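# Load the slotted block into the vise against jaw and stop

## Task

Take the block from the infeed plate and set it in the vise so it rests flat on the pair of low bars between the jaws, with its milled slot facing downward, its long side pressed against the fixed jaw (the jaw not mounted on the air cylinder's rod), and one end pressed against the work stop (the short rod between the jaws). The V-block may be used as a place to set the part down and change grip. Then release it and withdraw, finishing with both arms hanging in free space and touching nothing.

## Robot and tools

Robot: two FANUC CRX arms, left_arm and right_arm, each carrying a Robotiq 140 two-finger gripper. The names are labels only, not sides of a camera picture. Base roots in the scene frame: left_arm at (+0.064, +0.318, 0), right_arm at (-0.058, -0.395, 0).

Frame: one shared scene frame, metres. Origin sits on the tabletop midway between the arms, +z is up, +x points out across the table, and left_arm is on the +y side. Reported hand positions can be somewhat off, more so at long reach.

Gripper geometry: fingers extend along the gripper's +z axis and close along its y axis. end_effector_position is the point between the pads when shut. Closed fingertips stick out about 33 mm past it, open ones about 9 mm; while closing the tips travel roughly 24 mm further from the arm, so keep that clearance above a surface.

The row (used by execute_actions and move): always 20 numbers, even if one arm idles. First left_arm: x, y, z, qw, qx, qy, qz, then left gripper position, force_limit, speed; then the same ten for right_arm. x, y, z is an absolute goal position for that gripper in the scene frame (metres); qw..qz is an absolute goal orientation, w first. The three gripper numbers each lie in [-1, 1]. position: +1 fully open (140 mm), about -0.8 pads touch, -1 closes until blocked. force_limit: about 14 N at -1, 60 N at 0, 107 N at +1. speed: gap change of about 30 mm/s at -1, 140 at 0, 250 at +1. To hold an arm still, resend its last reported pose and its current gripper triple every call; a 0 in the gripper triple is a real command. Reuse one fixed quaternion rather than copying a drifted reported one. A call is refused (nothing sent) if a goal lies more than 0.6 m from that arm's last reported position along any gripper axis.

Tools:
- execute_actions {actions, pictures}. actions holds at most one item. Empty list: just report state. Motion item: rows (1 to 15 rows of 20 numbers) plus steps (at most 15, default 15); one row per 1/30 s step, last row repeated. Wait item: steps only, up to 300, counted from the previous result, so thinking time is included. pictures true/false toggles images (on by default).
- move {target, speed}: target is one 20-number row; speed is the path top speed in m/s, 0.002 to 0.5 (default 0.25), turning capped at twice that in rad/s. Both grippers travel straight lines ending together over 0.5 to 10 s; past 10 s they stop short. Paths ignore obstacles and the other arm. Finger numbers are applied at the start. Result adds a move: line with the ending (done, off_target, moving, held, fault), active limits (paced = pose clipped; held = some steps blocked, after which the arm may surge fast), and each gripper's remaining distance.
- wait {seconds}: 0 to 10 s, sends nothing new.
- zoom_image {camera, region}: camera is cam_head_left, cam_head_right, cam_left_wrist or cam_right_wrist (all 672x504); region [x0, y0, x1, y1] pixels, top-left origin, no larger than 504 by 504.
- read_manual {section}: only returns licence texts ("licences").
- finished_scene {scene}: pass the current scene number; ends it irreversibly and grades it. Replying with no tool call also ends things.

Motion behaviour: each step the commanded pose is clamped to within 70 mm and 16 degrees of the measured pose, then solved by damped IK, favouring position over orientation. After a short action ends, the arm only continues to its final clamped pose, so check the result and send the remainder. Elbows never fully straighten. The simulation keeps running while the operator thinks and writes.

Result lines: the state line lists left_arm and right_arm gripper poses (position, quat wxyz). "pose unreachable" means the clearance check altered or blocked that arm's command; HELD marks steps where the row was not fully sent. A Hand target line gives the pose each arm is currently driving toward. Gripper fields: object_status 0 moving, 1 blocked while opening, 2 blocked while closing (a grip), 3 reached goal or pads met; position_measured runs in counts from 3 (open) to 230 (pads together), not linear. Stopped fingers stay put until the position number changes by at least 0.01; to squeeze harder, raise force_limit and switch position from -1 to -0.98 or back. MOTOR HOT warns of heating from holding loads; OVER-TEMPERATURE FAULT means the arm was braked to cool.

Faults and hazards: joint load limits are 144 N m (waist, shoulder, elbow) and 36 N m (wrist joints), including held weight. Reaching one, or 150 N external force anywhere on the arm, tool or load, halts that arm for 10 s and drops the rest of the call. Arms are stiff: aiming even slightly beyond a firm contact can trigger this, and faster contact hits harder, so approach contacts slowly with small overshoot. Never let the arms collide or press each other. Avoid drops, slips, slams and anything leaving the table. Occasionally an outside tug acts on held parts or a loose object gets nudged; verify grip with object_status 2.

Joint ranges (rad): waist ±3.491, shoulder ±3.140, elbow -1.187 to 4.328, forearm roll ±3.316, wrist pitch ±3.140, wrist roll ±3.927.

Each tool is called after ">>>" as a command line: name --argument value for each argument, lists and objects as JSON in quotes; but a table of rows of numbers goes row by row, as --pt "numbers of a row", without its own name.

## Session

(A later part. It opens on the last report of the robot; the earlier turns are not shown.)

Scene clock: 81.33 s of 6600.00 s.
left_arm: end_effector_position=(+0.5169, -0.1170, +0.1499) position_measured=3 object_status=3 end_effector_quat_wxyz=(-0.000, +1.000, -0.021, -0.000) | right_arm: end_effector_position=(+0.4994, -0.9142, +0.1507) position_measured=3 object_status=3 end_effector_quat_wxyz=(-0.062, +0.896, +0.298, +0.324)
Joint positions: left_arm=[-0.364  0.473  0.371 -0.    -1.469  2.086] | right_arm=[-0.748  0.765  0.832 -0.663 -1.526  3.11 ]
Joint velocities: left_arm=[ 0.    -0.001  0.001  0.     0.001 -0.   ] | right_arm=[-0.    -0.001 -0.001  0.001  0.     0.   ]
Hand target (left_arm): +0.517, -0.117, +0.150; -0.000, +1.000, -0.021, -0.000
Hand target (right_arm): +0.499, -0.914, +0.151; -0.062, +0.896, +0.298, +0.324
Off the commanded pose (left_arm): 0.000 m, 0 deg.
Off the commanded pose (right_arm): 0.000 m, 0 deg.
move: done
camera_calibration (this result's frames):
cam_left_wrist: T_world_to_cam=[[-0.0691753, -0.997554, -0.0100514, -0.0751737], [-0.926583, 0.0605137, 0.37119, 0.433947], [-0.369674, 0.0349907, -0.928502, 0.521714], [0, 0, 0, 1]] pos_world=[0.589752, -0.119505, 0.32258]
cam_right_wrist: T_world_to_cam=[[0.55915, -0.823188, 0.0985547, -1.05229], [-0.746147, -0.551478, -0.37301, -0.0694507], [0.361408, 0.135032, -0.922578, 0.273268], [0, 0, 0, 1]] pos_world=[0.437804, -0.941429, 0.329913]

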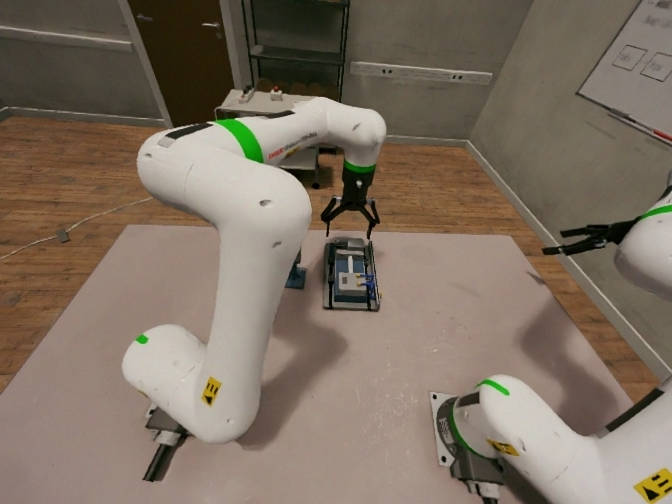

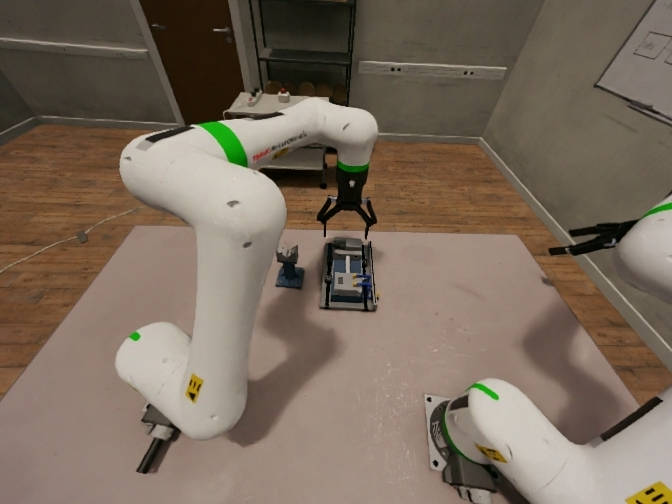

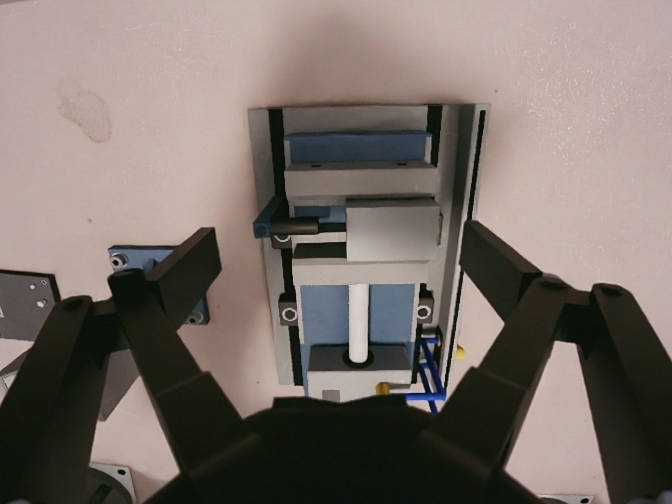

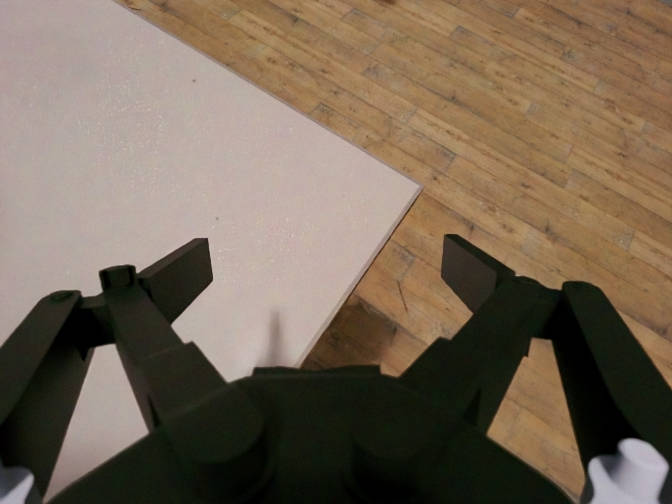

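>>> move --target '[0.517,-0.115,0.112,0,1,-0.021,0,1,-0.6,-1,0.4994,-0.9142,0.1507,-0.062,0.896,0.298,0.324,1,0,0]' --speed 0.03

>>> move --target '[0.517,-0.112,0.112,0,1,-0.021,0,0.3,-0.6,-1,0.4994,-0.9142,0.1507,-0.062,0.896,0.298,0.324,1,0,0]' --speed 0.005

>>> zoom_image --camera "cam_left_wrist" --region '[200,140,480,340]'

Scene clock: 89.90 s of 6600.00 s.
left_arm: end_effector_position=(+0.5170, -0.1150, +0.1120) position_measured=3 object_status=3 end_effector_quat_wxyz=(-0.000, +1.000, -0.021, +0.000) | right_arm: end_effector_position=(+0.4994, -0.9142, +0.1507) position_measured=3 object_status=3 end_effector_quat_wxyz=(-0.062, +0.896, +0.298, +0.324)
Joint positions: left_arm=[-0.362  0.483  0.297 -0.    -1.385  2.083] | right_arm=[-0.748  0.765  0.832 -0.663 -1.526  3.11 ]
Joint velocities: left_arm=[-0.    -0.001 -0.    -0.    -0.001 -0.   ] | right_arm=[-0.    -0.001 -0.001 -0.001  0.    -0.   ]
Hand target (left_arm): +0.517, -0.115, +0.112; +0.000, +1.000, -0.021, -0.000
Hand target (right_arm): +0.499, -0.914, +0.151; -0.062, +0.896, +0.298, +0.324
Off the commanded pose (left_arm): 0.000 m, 0 deg.
Off the commanded pose (right_arm): 0.000 m, 0 deg.
After step 90, 4.03 s passed at rest.
move: done
camera_calibration (this result's frames):
cam_left_wrist: T_world_to_cam=[[-0.0692365, -0.99755, -0.00998491, -0.0735141], [-0.926599, 0.0605971, 0.371137, 0.44795], [-0.369623, 0.0349482, -0.928524, 0.486408], [0, 0, 0, 1]] pos_world=[0.589767, -0.117478, 0.284657]
cam_right_wrist: T_world_to_cam=[[0.559151, -0.823187, 0.0985548, -1.05229], [-0.746148, -0.551479, -0.373008, -0.069452], [0.361406, 0.135031, -0.922579, 0.273268], [0, 0, 0, 1]] pos_world=[0.437804, -0.941429, 0.329913]

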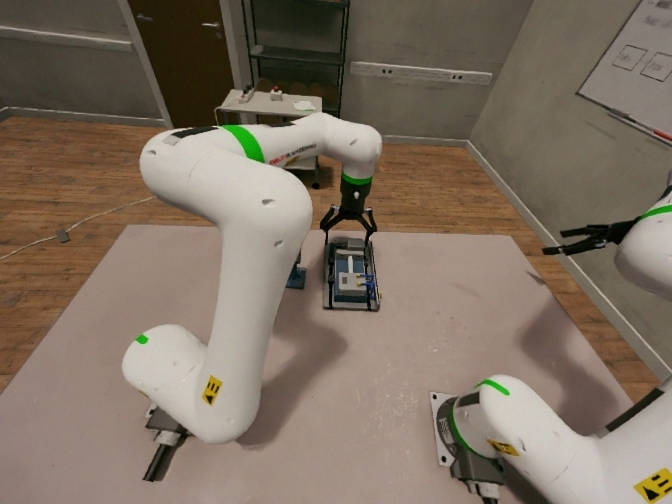

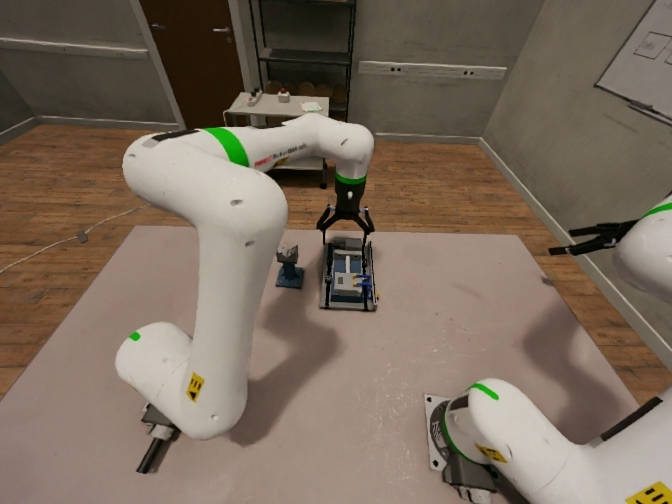

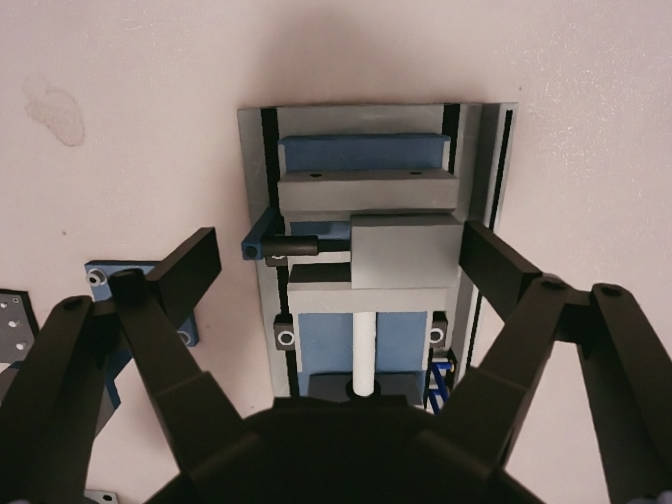

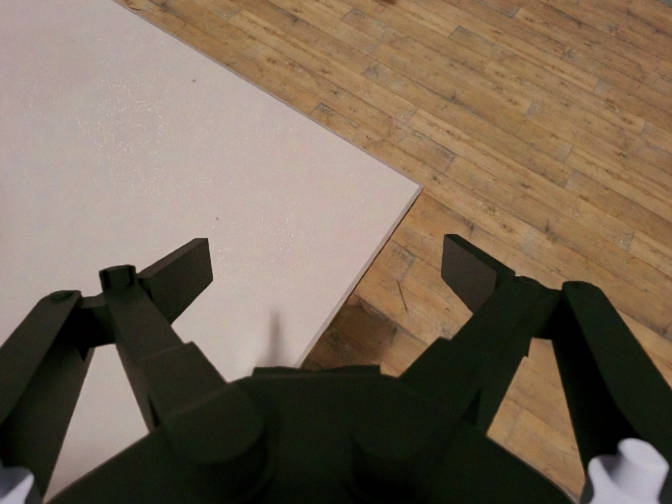

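Scene clock: 91.43 s of 6600.00 s.
left_arm: end_effector_position=(+0.5171, -0.1118, +0.1122) position_measured=67 object_status=0 end_effector_quat_wxyz=(-0.000, +1.000, -0.021, +0.000) | right_arm: end_effector_position=(+0.4994, -0.9142, +0.1507) position_measured=3 object_status=3 end_effector_quat_wxyz=(-0.062, +0.896, +0.298, +0.324)
Joint positions: left_arm=[-0.357  0.478  0.289 -0.    -1.383  2.079] | right_arm=[-0.748  0.765  0.832 -0.663 -1.526  3.11 ]
Joint velocities: left_arm=[-0.     0.001  0.     0.002  0.002  0.   ] | right_arm=[-0.     0.     0.001 -0.001 -0.    -0.   ]
Hand target (left_arm): +0.517, -0.112, +0.112; -0.000, +1.000, -0.021, -0.000
Hand target (right_arm): +0.499, -0.914, +0.151; -0.062, +0.896, +0.298, +0.324
Off the commanded pose (left_arm): 0.000 m, 0 deg.
Off the commanded pose (right_arm): 0.000 m, 0 deg.
move: done
camera_calibration (this result's frames):
cam_left_wrist: T_world_to_cam=[[-0.068799, -0.99758, -0.0100736, -0.0705194], [-0.926689, 0.0601637, 0.370983, 0.447885], [-0.369479, 0.0348583, -0.928585, 0.486413], [0, 0, 0, 1]] pos_world=[0.589918, -0.114251, 0.284807]
cam_right_wrist: T_world_to_cam=[[0.559151, -0.823187, 0.0985549, -1.05229], [-0.746148, -0.551479, -0.373008, -0.069452], [0.361406, 0.135031, -0.922579, 0.273268], [0, 0, 0, 1]] pos_world=[0.437804, -0.941429, 0.329913]

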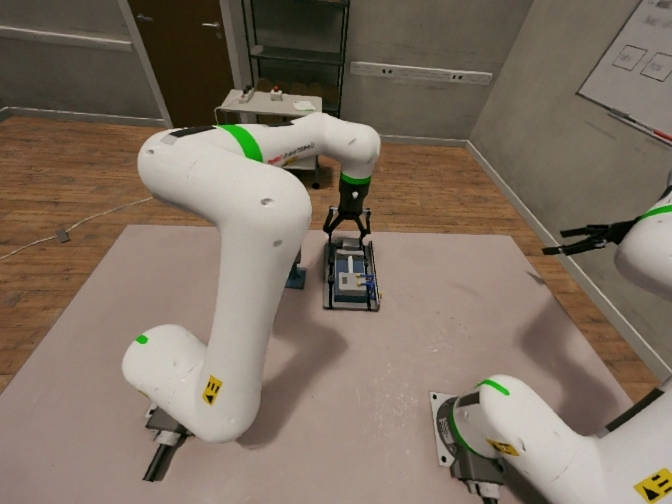

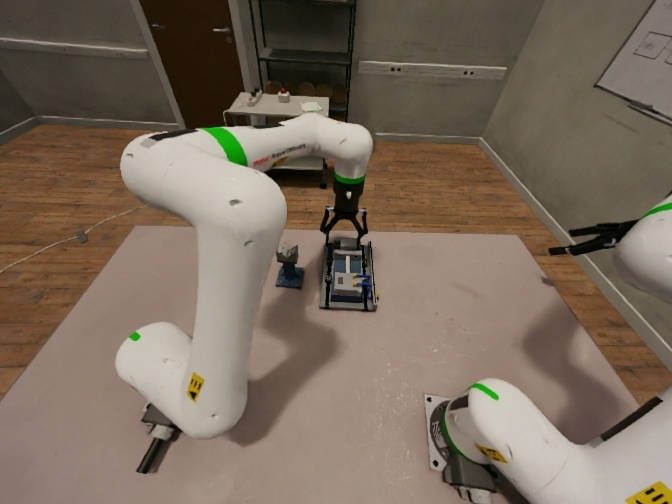

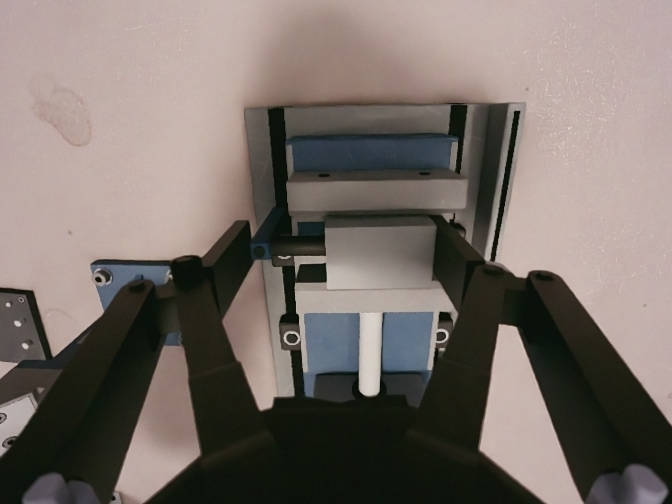

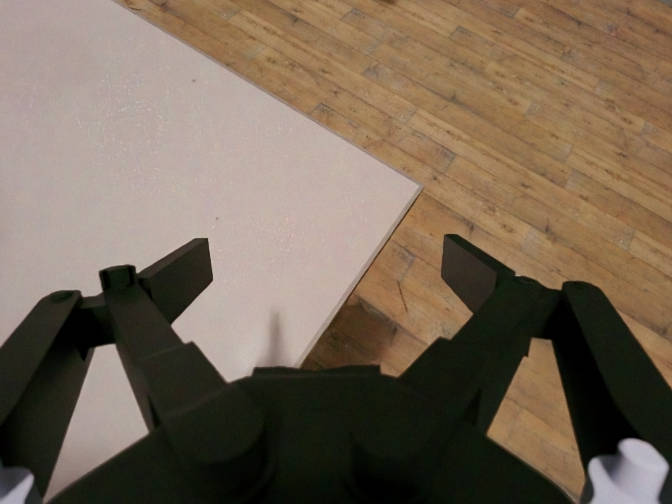

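Region (200, 140, 480, 340) of cam_left_wrist's 672x504 image, scaled by 1.800, with more detail than that image has; it fills the top 360 rows of this view, and the rest is white.

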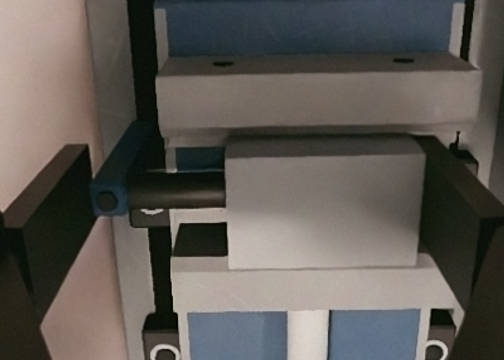

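>>> move --target '[0.517,-0.112,0.112,0,1,-0.021,0,1,-0.6,0,0.4994,-0.9142,0.1507,-0.062,0.896,0.298,0.324,1,0,0]'

>>> move --target '[0.517,-0.112,0.165,0,1,-0.021,0,1,-0.6,0,0.4994,-0.9142,0.1507,-0.062,0.896,0.298,0.324,1,0,0]'

>>> move --target '[0.525,-0.135,0.16,0,0.692,-0.722,0,0.2,-0.6,0,0.4994,-0.9142,0.1507,-0.062,0.896,0.298,0.324,1,0,0]' --speed 0.4

>>> move --target '[0.525,-0.135,0.125,0,0.692,-0.722,0,0.2,-0.6,0,0.4994,-0.9142,0.1507,-0.062,0.896,0.298,0.324,1,0,0]' --speed 0.03

>>> move --target '[0.525,-0.135,0.125,0,0.692,-0.722,0,-0.25,-0.6,-1,0.4994,-0.9142,0.1507,-0.062,0.896,0.298,0.324,1,0,0]'

Scene clock: 101.40 s of 6600.00 s.
left_arm: end_effector_position=(+0.5170, -0.1120, +0.1120) position_measured=3 object_status=3 end_effector_quat_wxyz=(+0.000, +1.000, -0.021, +0.000) | right_arm: end_effector_position=(+0.4994, -0.9142, +0.1507) position_measured=3 object_status=3 end_effector_quat_wxyz=(-0.062, +0.896, +0.298, +0.324)
Joint positions: left_arm=[-0.357  0.478  0.289 -0.    -1.382  2.079] | right_arm=[-0.748  0.765  0.832 -0.663 -1.526  3.11 ]
Joint velocities: left_arm=[-0.     0.    -0.002  0.    -0.001 -0.   ] | right_arm=[-0.     0.001  0.001  0.001 -0.001  0.   ]
Hand target (left_arm): +0.517, -0.112, +0.112; -0.000, +1.000, -0.021, -0.000
Hand target (right_arm): +0.499, -0.914, +0.151; -0.062, +0.896, +0.298, +0.324
Off the commanded pose (left_arm): 0.000 m, 0 deg.
Off the commanded pose (right_arm): 0.000 m, 0 deg.
After step 90, 6.27 s passed at rest.
move: done
camera_calibration (this result's frames):
cam_left_wrist: T_world_to_cam=[[-0.0691151, -0.997559, -0.00995007, -0.0706308], [-0.926608, 0.0604975, 0.371129, 0.447825], [-0.369621, 0.0348704, -0.928528, 0.48631], [0, 0, 0, 1]] pos_world=[0.589827, -0.114509, 0.284649]
cam_right_wrist: T_world_to_cam=[[0.55915, -0.823188, 0.0985548, -1.05229], [-0.746148, -0.551479, -0.373008, -0.0694519], [0.361406, 0.135031, -0.922579, 0.273268], [0, 0, 0, 1]] pos_world=[0.437804, -0.941429, 0.329913]

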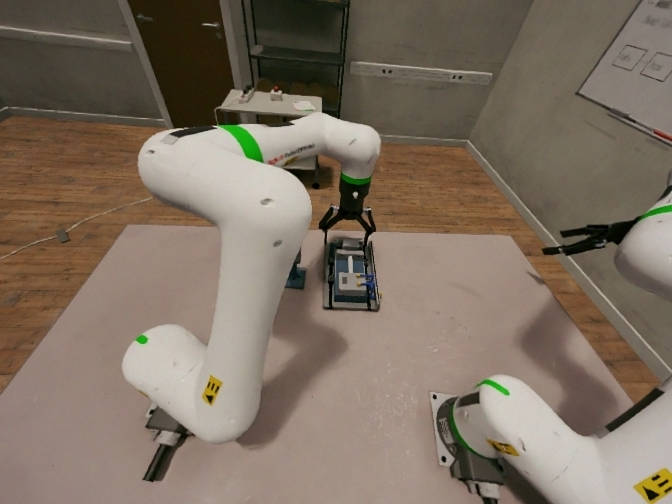

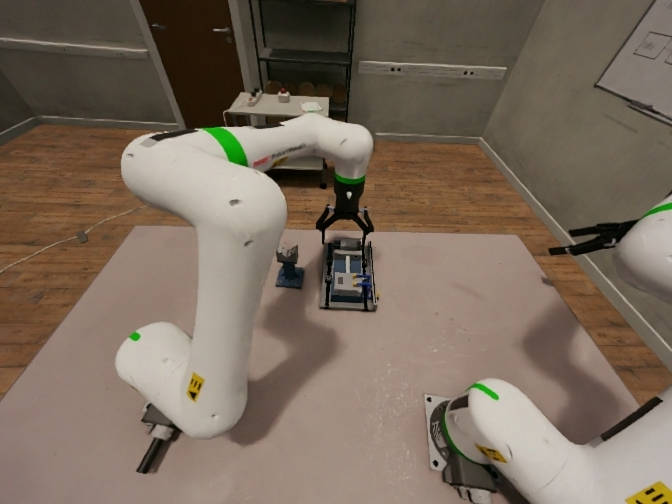

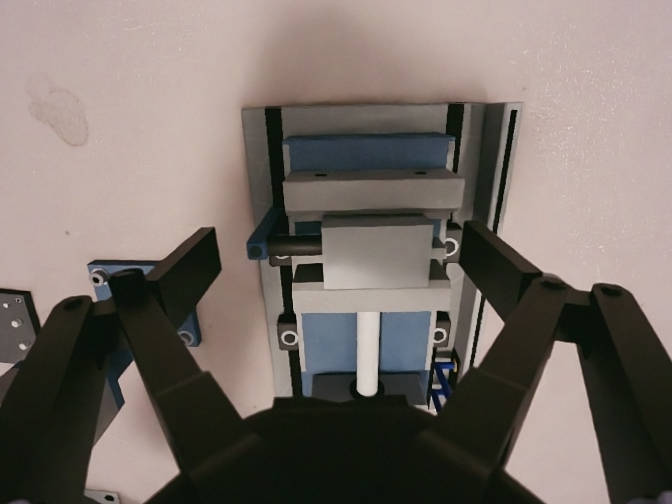

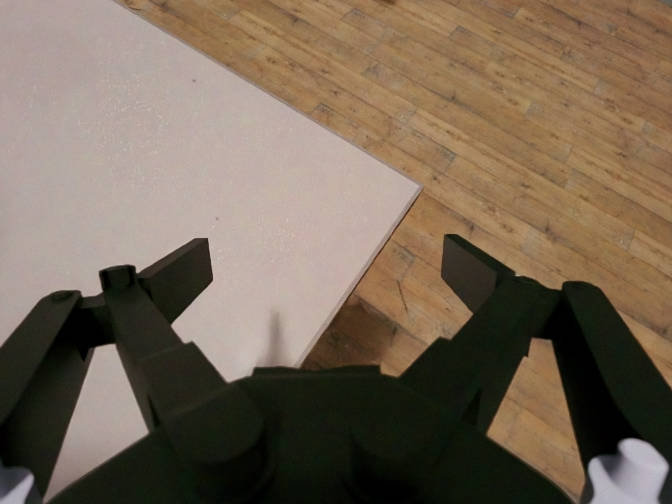

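Scene clock: 102.13 s of 6600.00 s.
left_arm: end_effector_position=(+0.5171, -0.1120, +0.1650) position_measured=3 object_status=3 end_effector_quat_wxyz=(+0.000, +1.000, -0.021, +0.000) | right_arm: end_effector_position=(+0.4994, -0.9142, +0.1507) position_measured=3 object_status=3 end_effector_quat_wxyz=(-0.062, +0.896, +0.298, +0.324)
Joint positions: left_arm=[-0.357  0.46   0.389 -0.    -1.499  2.079] | right_arm=[-0.748  0.765  0.832 -0.663 -1.526  3.11 ]
Joint velocities: left_arm=[-0.     0.001  0.002 -0.    -0.001  0.001] | right_arm=[ 0.     0.001 -0.001 -0.    -0.    -0.   ]
Hand target (left_arm): +0.517, -0.112, +0.165; -0.000, +1.000, -0.021, +0.000
Hand target (right_arm): +0.499, -0.914, +0.151; -0.062, +0.896, +0.298, +0.324
Off the commanded pose (left_arm): 0.000 m, 0 deg.
Off the commanded pose (right_arm): 0.000 m, 0 deg.
move: done
camera_calibration (this result's frames):
cam_left_wrist: T_world_to_cam=[[-0.0690368, -0.997565, -0.00992646, -0.0701159], [-0.926633, 0.0604355, 0.371078, 0.428261], [-0.369574, 0.0348162, -0.928549, 0.535548], [0, 0, 0, 1]] pos_world=[0.589925, -0.114473, 0.337669]
cam_right_wrist: T_world_to_cam=[[0.559151, -0.823187, 0.0985548, -1.05229], [-0.746148, -0.551479, -0.373008, -0.0694521], [0.361406, 0.135031, -0.922579, 0.273268], [0, 0, 0, 1]] pos_world=[0.437804, -0.941429, 0.329913]

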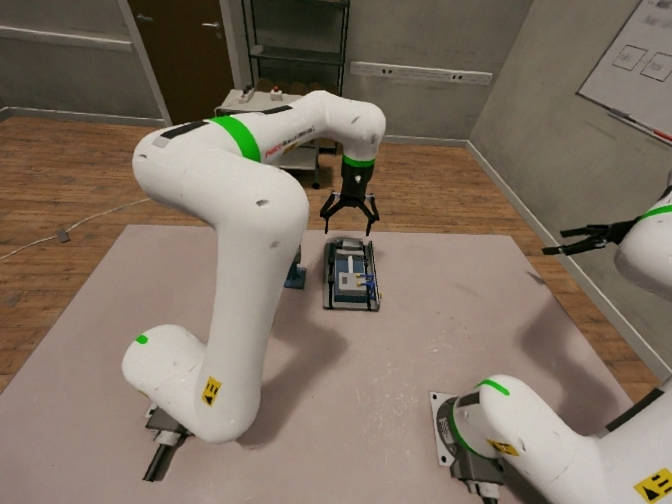

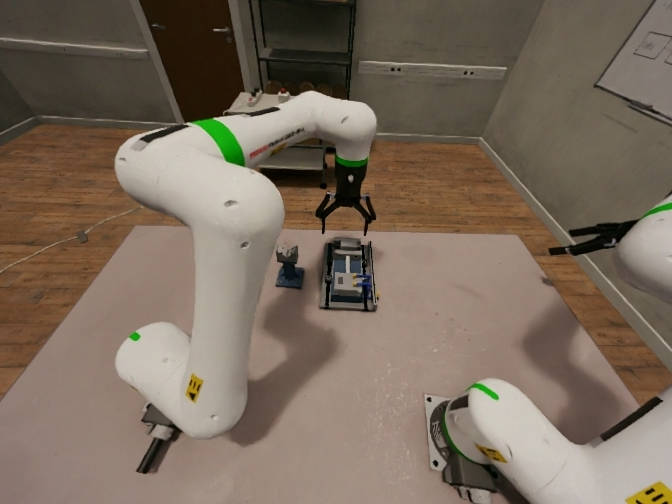

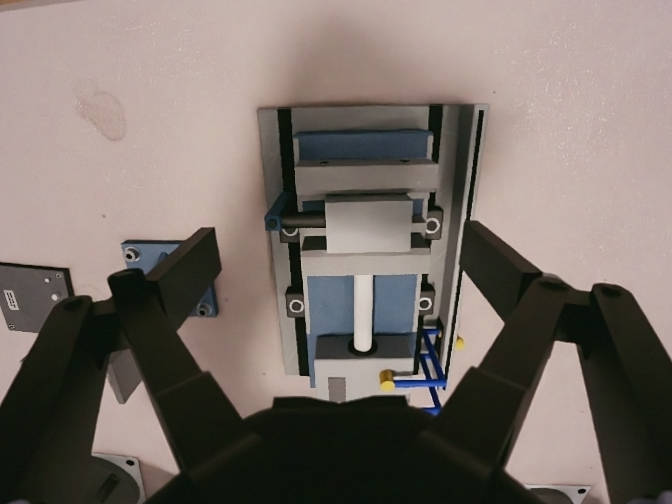

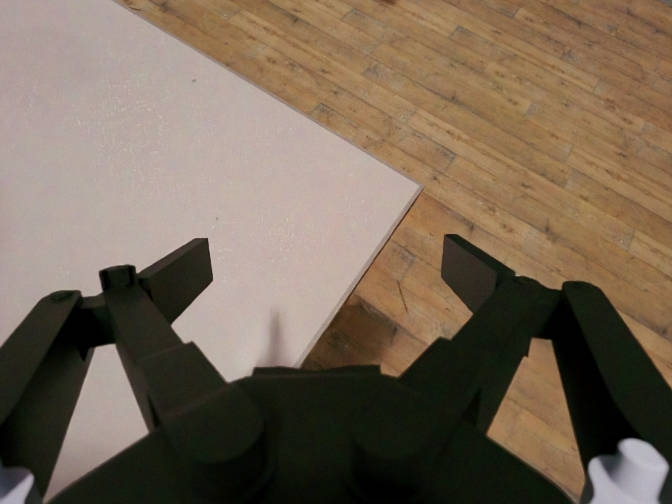

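Scene clock: 104.53 s of 6600.00 s.
left_arm: end_effector_position=(+0.5250, -0.1351, +0.1600) position_measured=104 object_status=3 end_effector_quat_wxyz=(+0.000, +0.692, -0.722, +0.000) | right_arm: end_effector_position=(+0.4994, -0.9142, +0.1507) position_measured=3 object_status=3 end_effector_quat_wxyz=(-0.062, +0.896, +0.298, +0.324)
Joint positions: left_arm=[-0.382  0.52   0.464  0.    -1.515  0.532] | right_arm=[-0.748  0.765  0.832 -0.663 -1.526  3.11 ]
Joint velocities: left_arm=[ 0.001  0.     0.    -0.    -0.    -0.001] | right_arm=[ 0.001 -0.001 -0.002 -0.     0.    -0.   ]
Hand target (left_arm): +0.525, -0.135, +0.160; +0.000, +0.692, -0.722, +0.000
Hand target (right_arm): +0.499, -0.914, +0.151; -0.062, +0.896, +0.298, +0.324
Off the commanded pose (left_arm): 0.000 m, 0 deg.
Off the commanded pose (right_arm): 0.000 m, 0 deg.
move: done
camera_calibration (this result's frames):
cam_left_wrist: T_world_to_cam=[[-0.997527, 0.0695707, -0.0100017, 0.538967], [0.0609024, 0.92659, 0.371108, 0.0373236], [0.0350857, 0.369582, -0.928536, 0.367406], [0, 0, 0, 1]] pos_world=[0.52247, -0.207866, 0.332689]
cam_right_wrist: T_world_to_cam=[[0.55915, -0.823188, 0.0985549, -1.05229], [-0.746148, -0.551479, -0.373008, -0.0694519], [0.361406, 0.135031, -0.922579, 0.273268], [0, 0, 0, 1]] pos_world=[0.437804, -0.941429, 0.329913]

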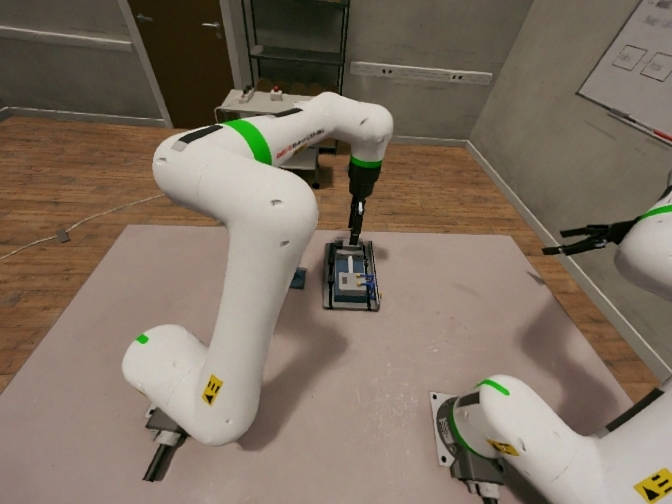

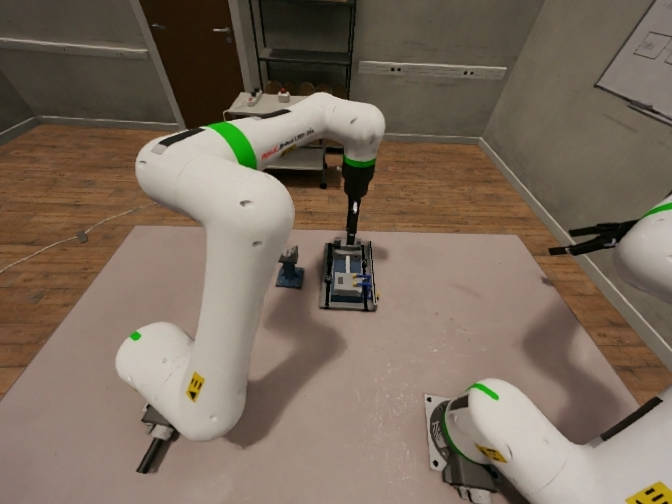

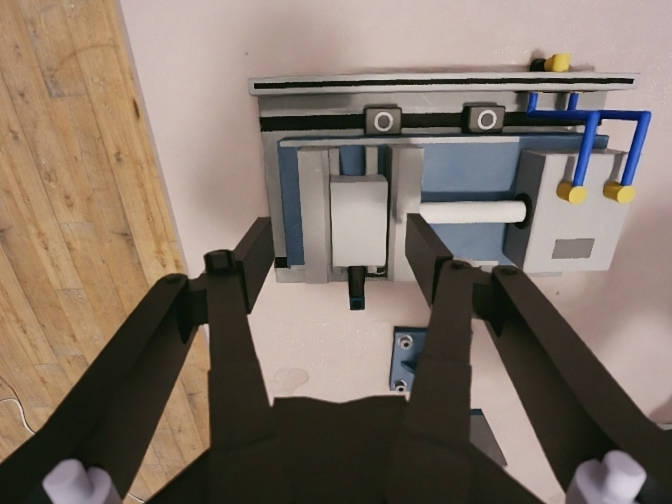

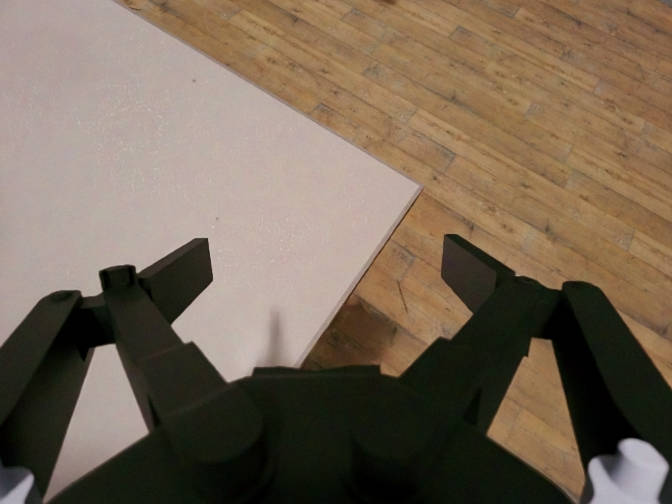

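Scene clock: 105.97 s of 6600.00 s.
left_arm: end_effector_position=(+0.5249, -0.1350, +0.1250) position_measured=104 object_status=3 end_effector_quat_wxyz=(-0.000, +0.692, -0.722, -0.000) | right_arm: end_effector_position=(+0.4994, -0.9142, +0.1507) position_measured=3 object_status=3 end_effector_quat_wxyz=(-0.062, +0.896, +0.298, +0.324)
Joint positions: left_arm=[-0.382  0.529  0.395 -0.    -1.437  0.532] | right_arm=[-0.748  0.765  0.832 -0.663 -1.526  3.11 ]
Joint velocities: left_arm=[ 0.    -0.     0.001 -0.     0.002 -0.001] | right_arm=[ 0.     0.    -0.     0.001  0.     0.   ]
Hand target (left_arm): +0.525, -0.135, +0.125; +0.000, +0.692, -0.722, +0.000
Hand target (right_arm): +0.499, -0.914, +0.151; -0.062, +0.896, +0.298, +0.324
Off the commanded pose (left_arm): 0.000 m, 0 deg.
Off the commanded pose (right_arm): 0.000 m, 0 deg.
move: done
camera_calibration (this result's frames):
cam_left_wrist: T_world_to_cam=[[-0.997519, 0.0696835, -0.00997564, 0.538553], [0.061014, 0.926552, 0.371184, 0.0501788], [0.0351084, 0.369655, -0.928506, 0.334832], [0, 0, 0, 1]] pos_world=[0.5224, -0.207794, 0.29764]
cam_right_wrist: T_world_to_cam=[[0.55915, -0.823188, 0.0985551, -1.05229], [-0.746148, -0.551479, -0.373008, -0.0694519], [0.361406, 0.135031, -0.922579, 0.273268], [0, 0, 0, 1]] pos_world=[0.437804, -0.941429, 0.329913]

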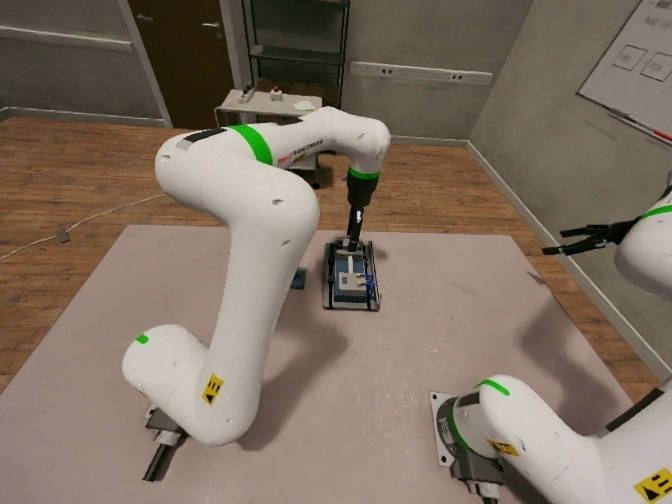

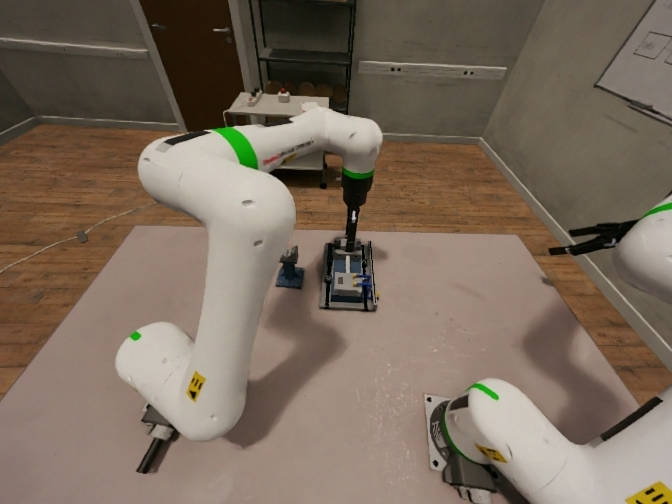

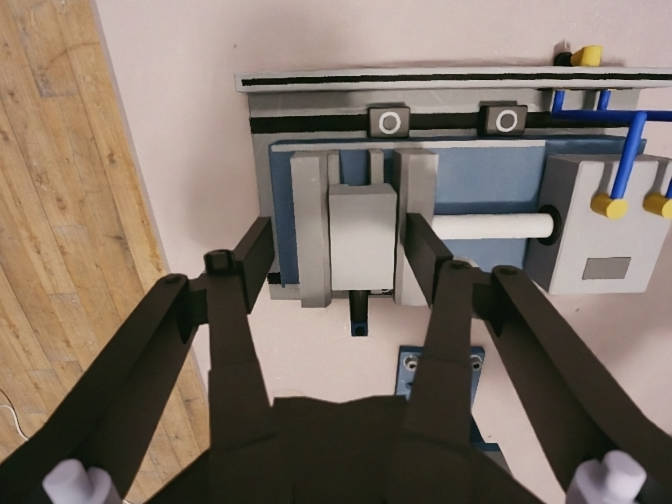

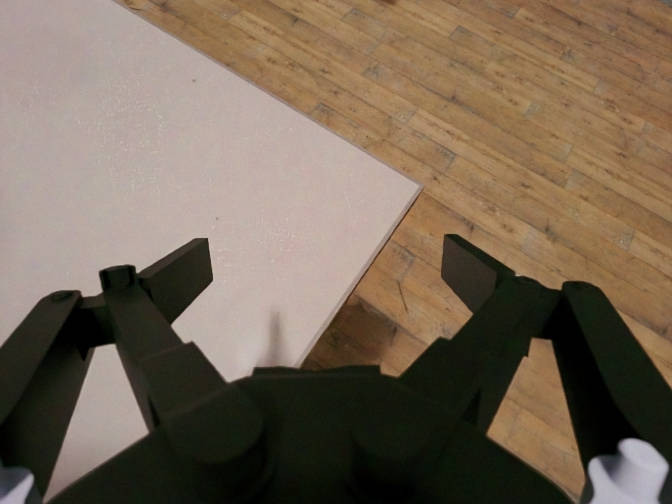

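Scene clock: 107.03 s of 6600.00 s.
left_arm: end_effector_position=(+0.5249, -0.1350, +0.1251) position_measured=145 object_status=0 end_effector_quat_wxyz=(+0.000, +0.692, -0.722, -0.000) | right_arm: end_effector_position=(+0.4994, -0.9142, +0.1507) position_measured=3 object_status=3 end_effector_quat_wxyz=(-0.062, +0.896, +0.298, +0.324)
Joint positions: left_arm=[-0.382  0.529  0.395  0.    -1.437  0.532] | right_arm=[-0.748  0.765  0.832 -0.663 -1.526  3.11 ]
Joint velocities: left_arm=[ 0.    -0.    -0.    -0.001  0.001  0.   ] | right_arm=[ 0.001 -0.001  0.    -0.001  0.    -0.   ]
Hand target (left_arm): +0.525, -0.135, +0.125; +0.000, +0.692, -0.722, -0.000
Hand target (right_arm): +0.499, -0.914, +0.151; -0.062, +0.896, +0.298, +0.324
Off the commanded pose (left_arm): 0.000 m, 0 deg.
Off the commanded pose (right_arm): 0.000 m, 0 deg.
move: done
camera_calibration (this result's frames):
cam_left_wrist: T_world_to_cam=[[-0.997522, 0.0696602, -0.00981628, 0.538475], [0.061055, 0.926589, 0.371085, 0.0501799], [0.0349456, 0.369567, -0.928547, 0.335], [0, 0, 0, 1]] pos_world=[0.52237, -0.207811, 0.297728]
cam_right_wrist: T_world_to_cam=[[0.559151, -0.823187, 0.0985549, -1.05229], [-0.746148, -0.551479, -0.373008, -0.0694521], [0.361406, 0.135031, -0.922579, 0.273268], [0, 0, 0, 1]] pos_world=[0.437804, -0.941429, 0.329913]

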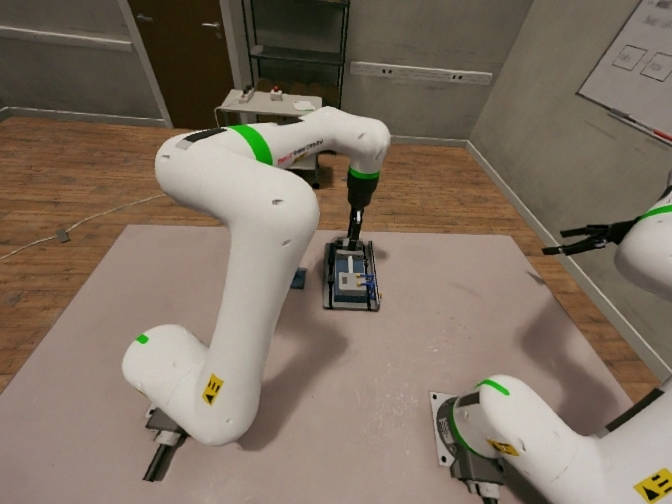

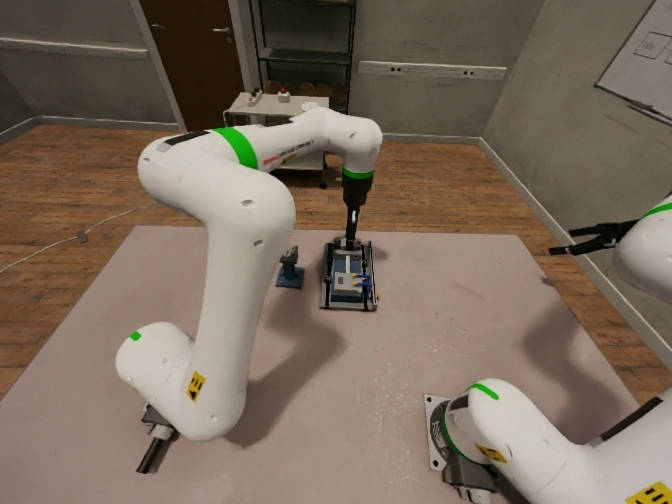

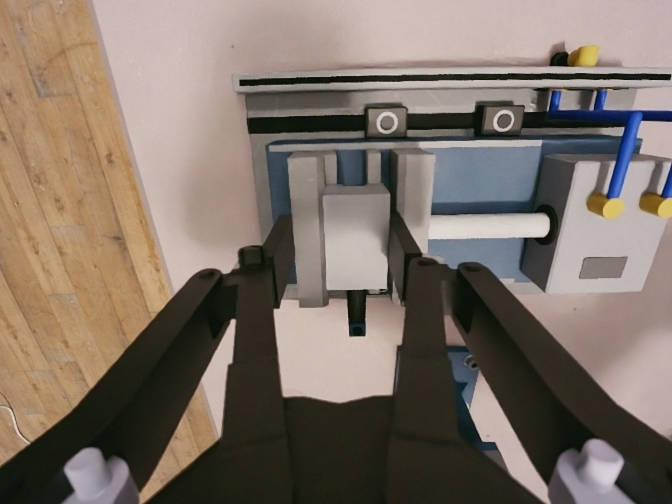

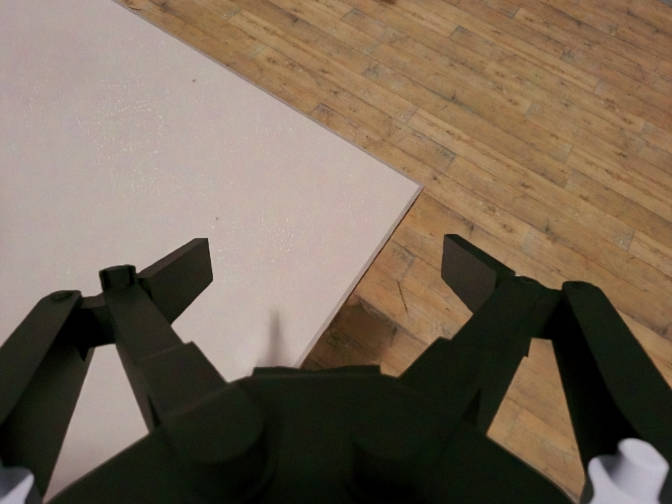

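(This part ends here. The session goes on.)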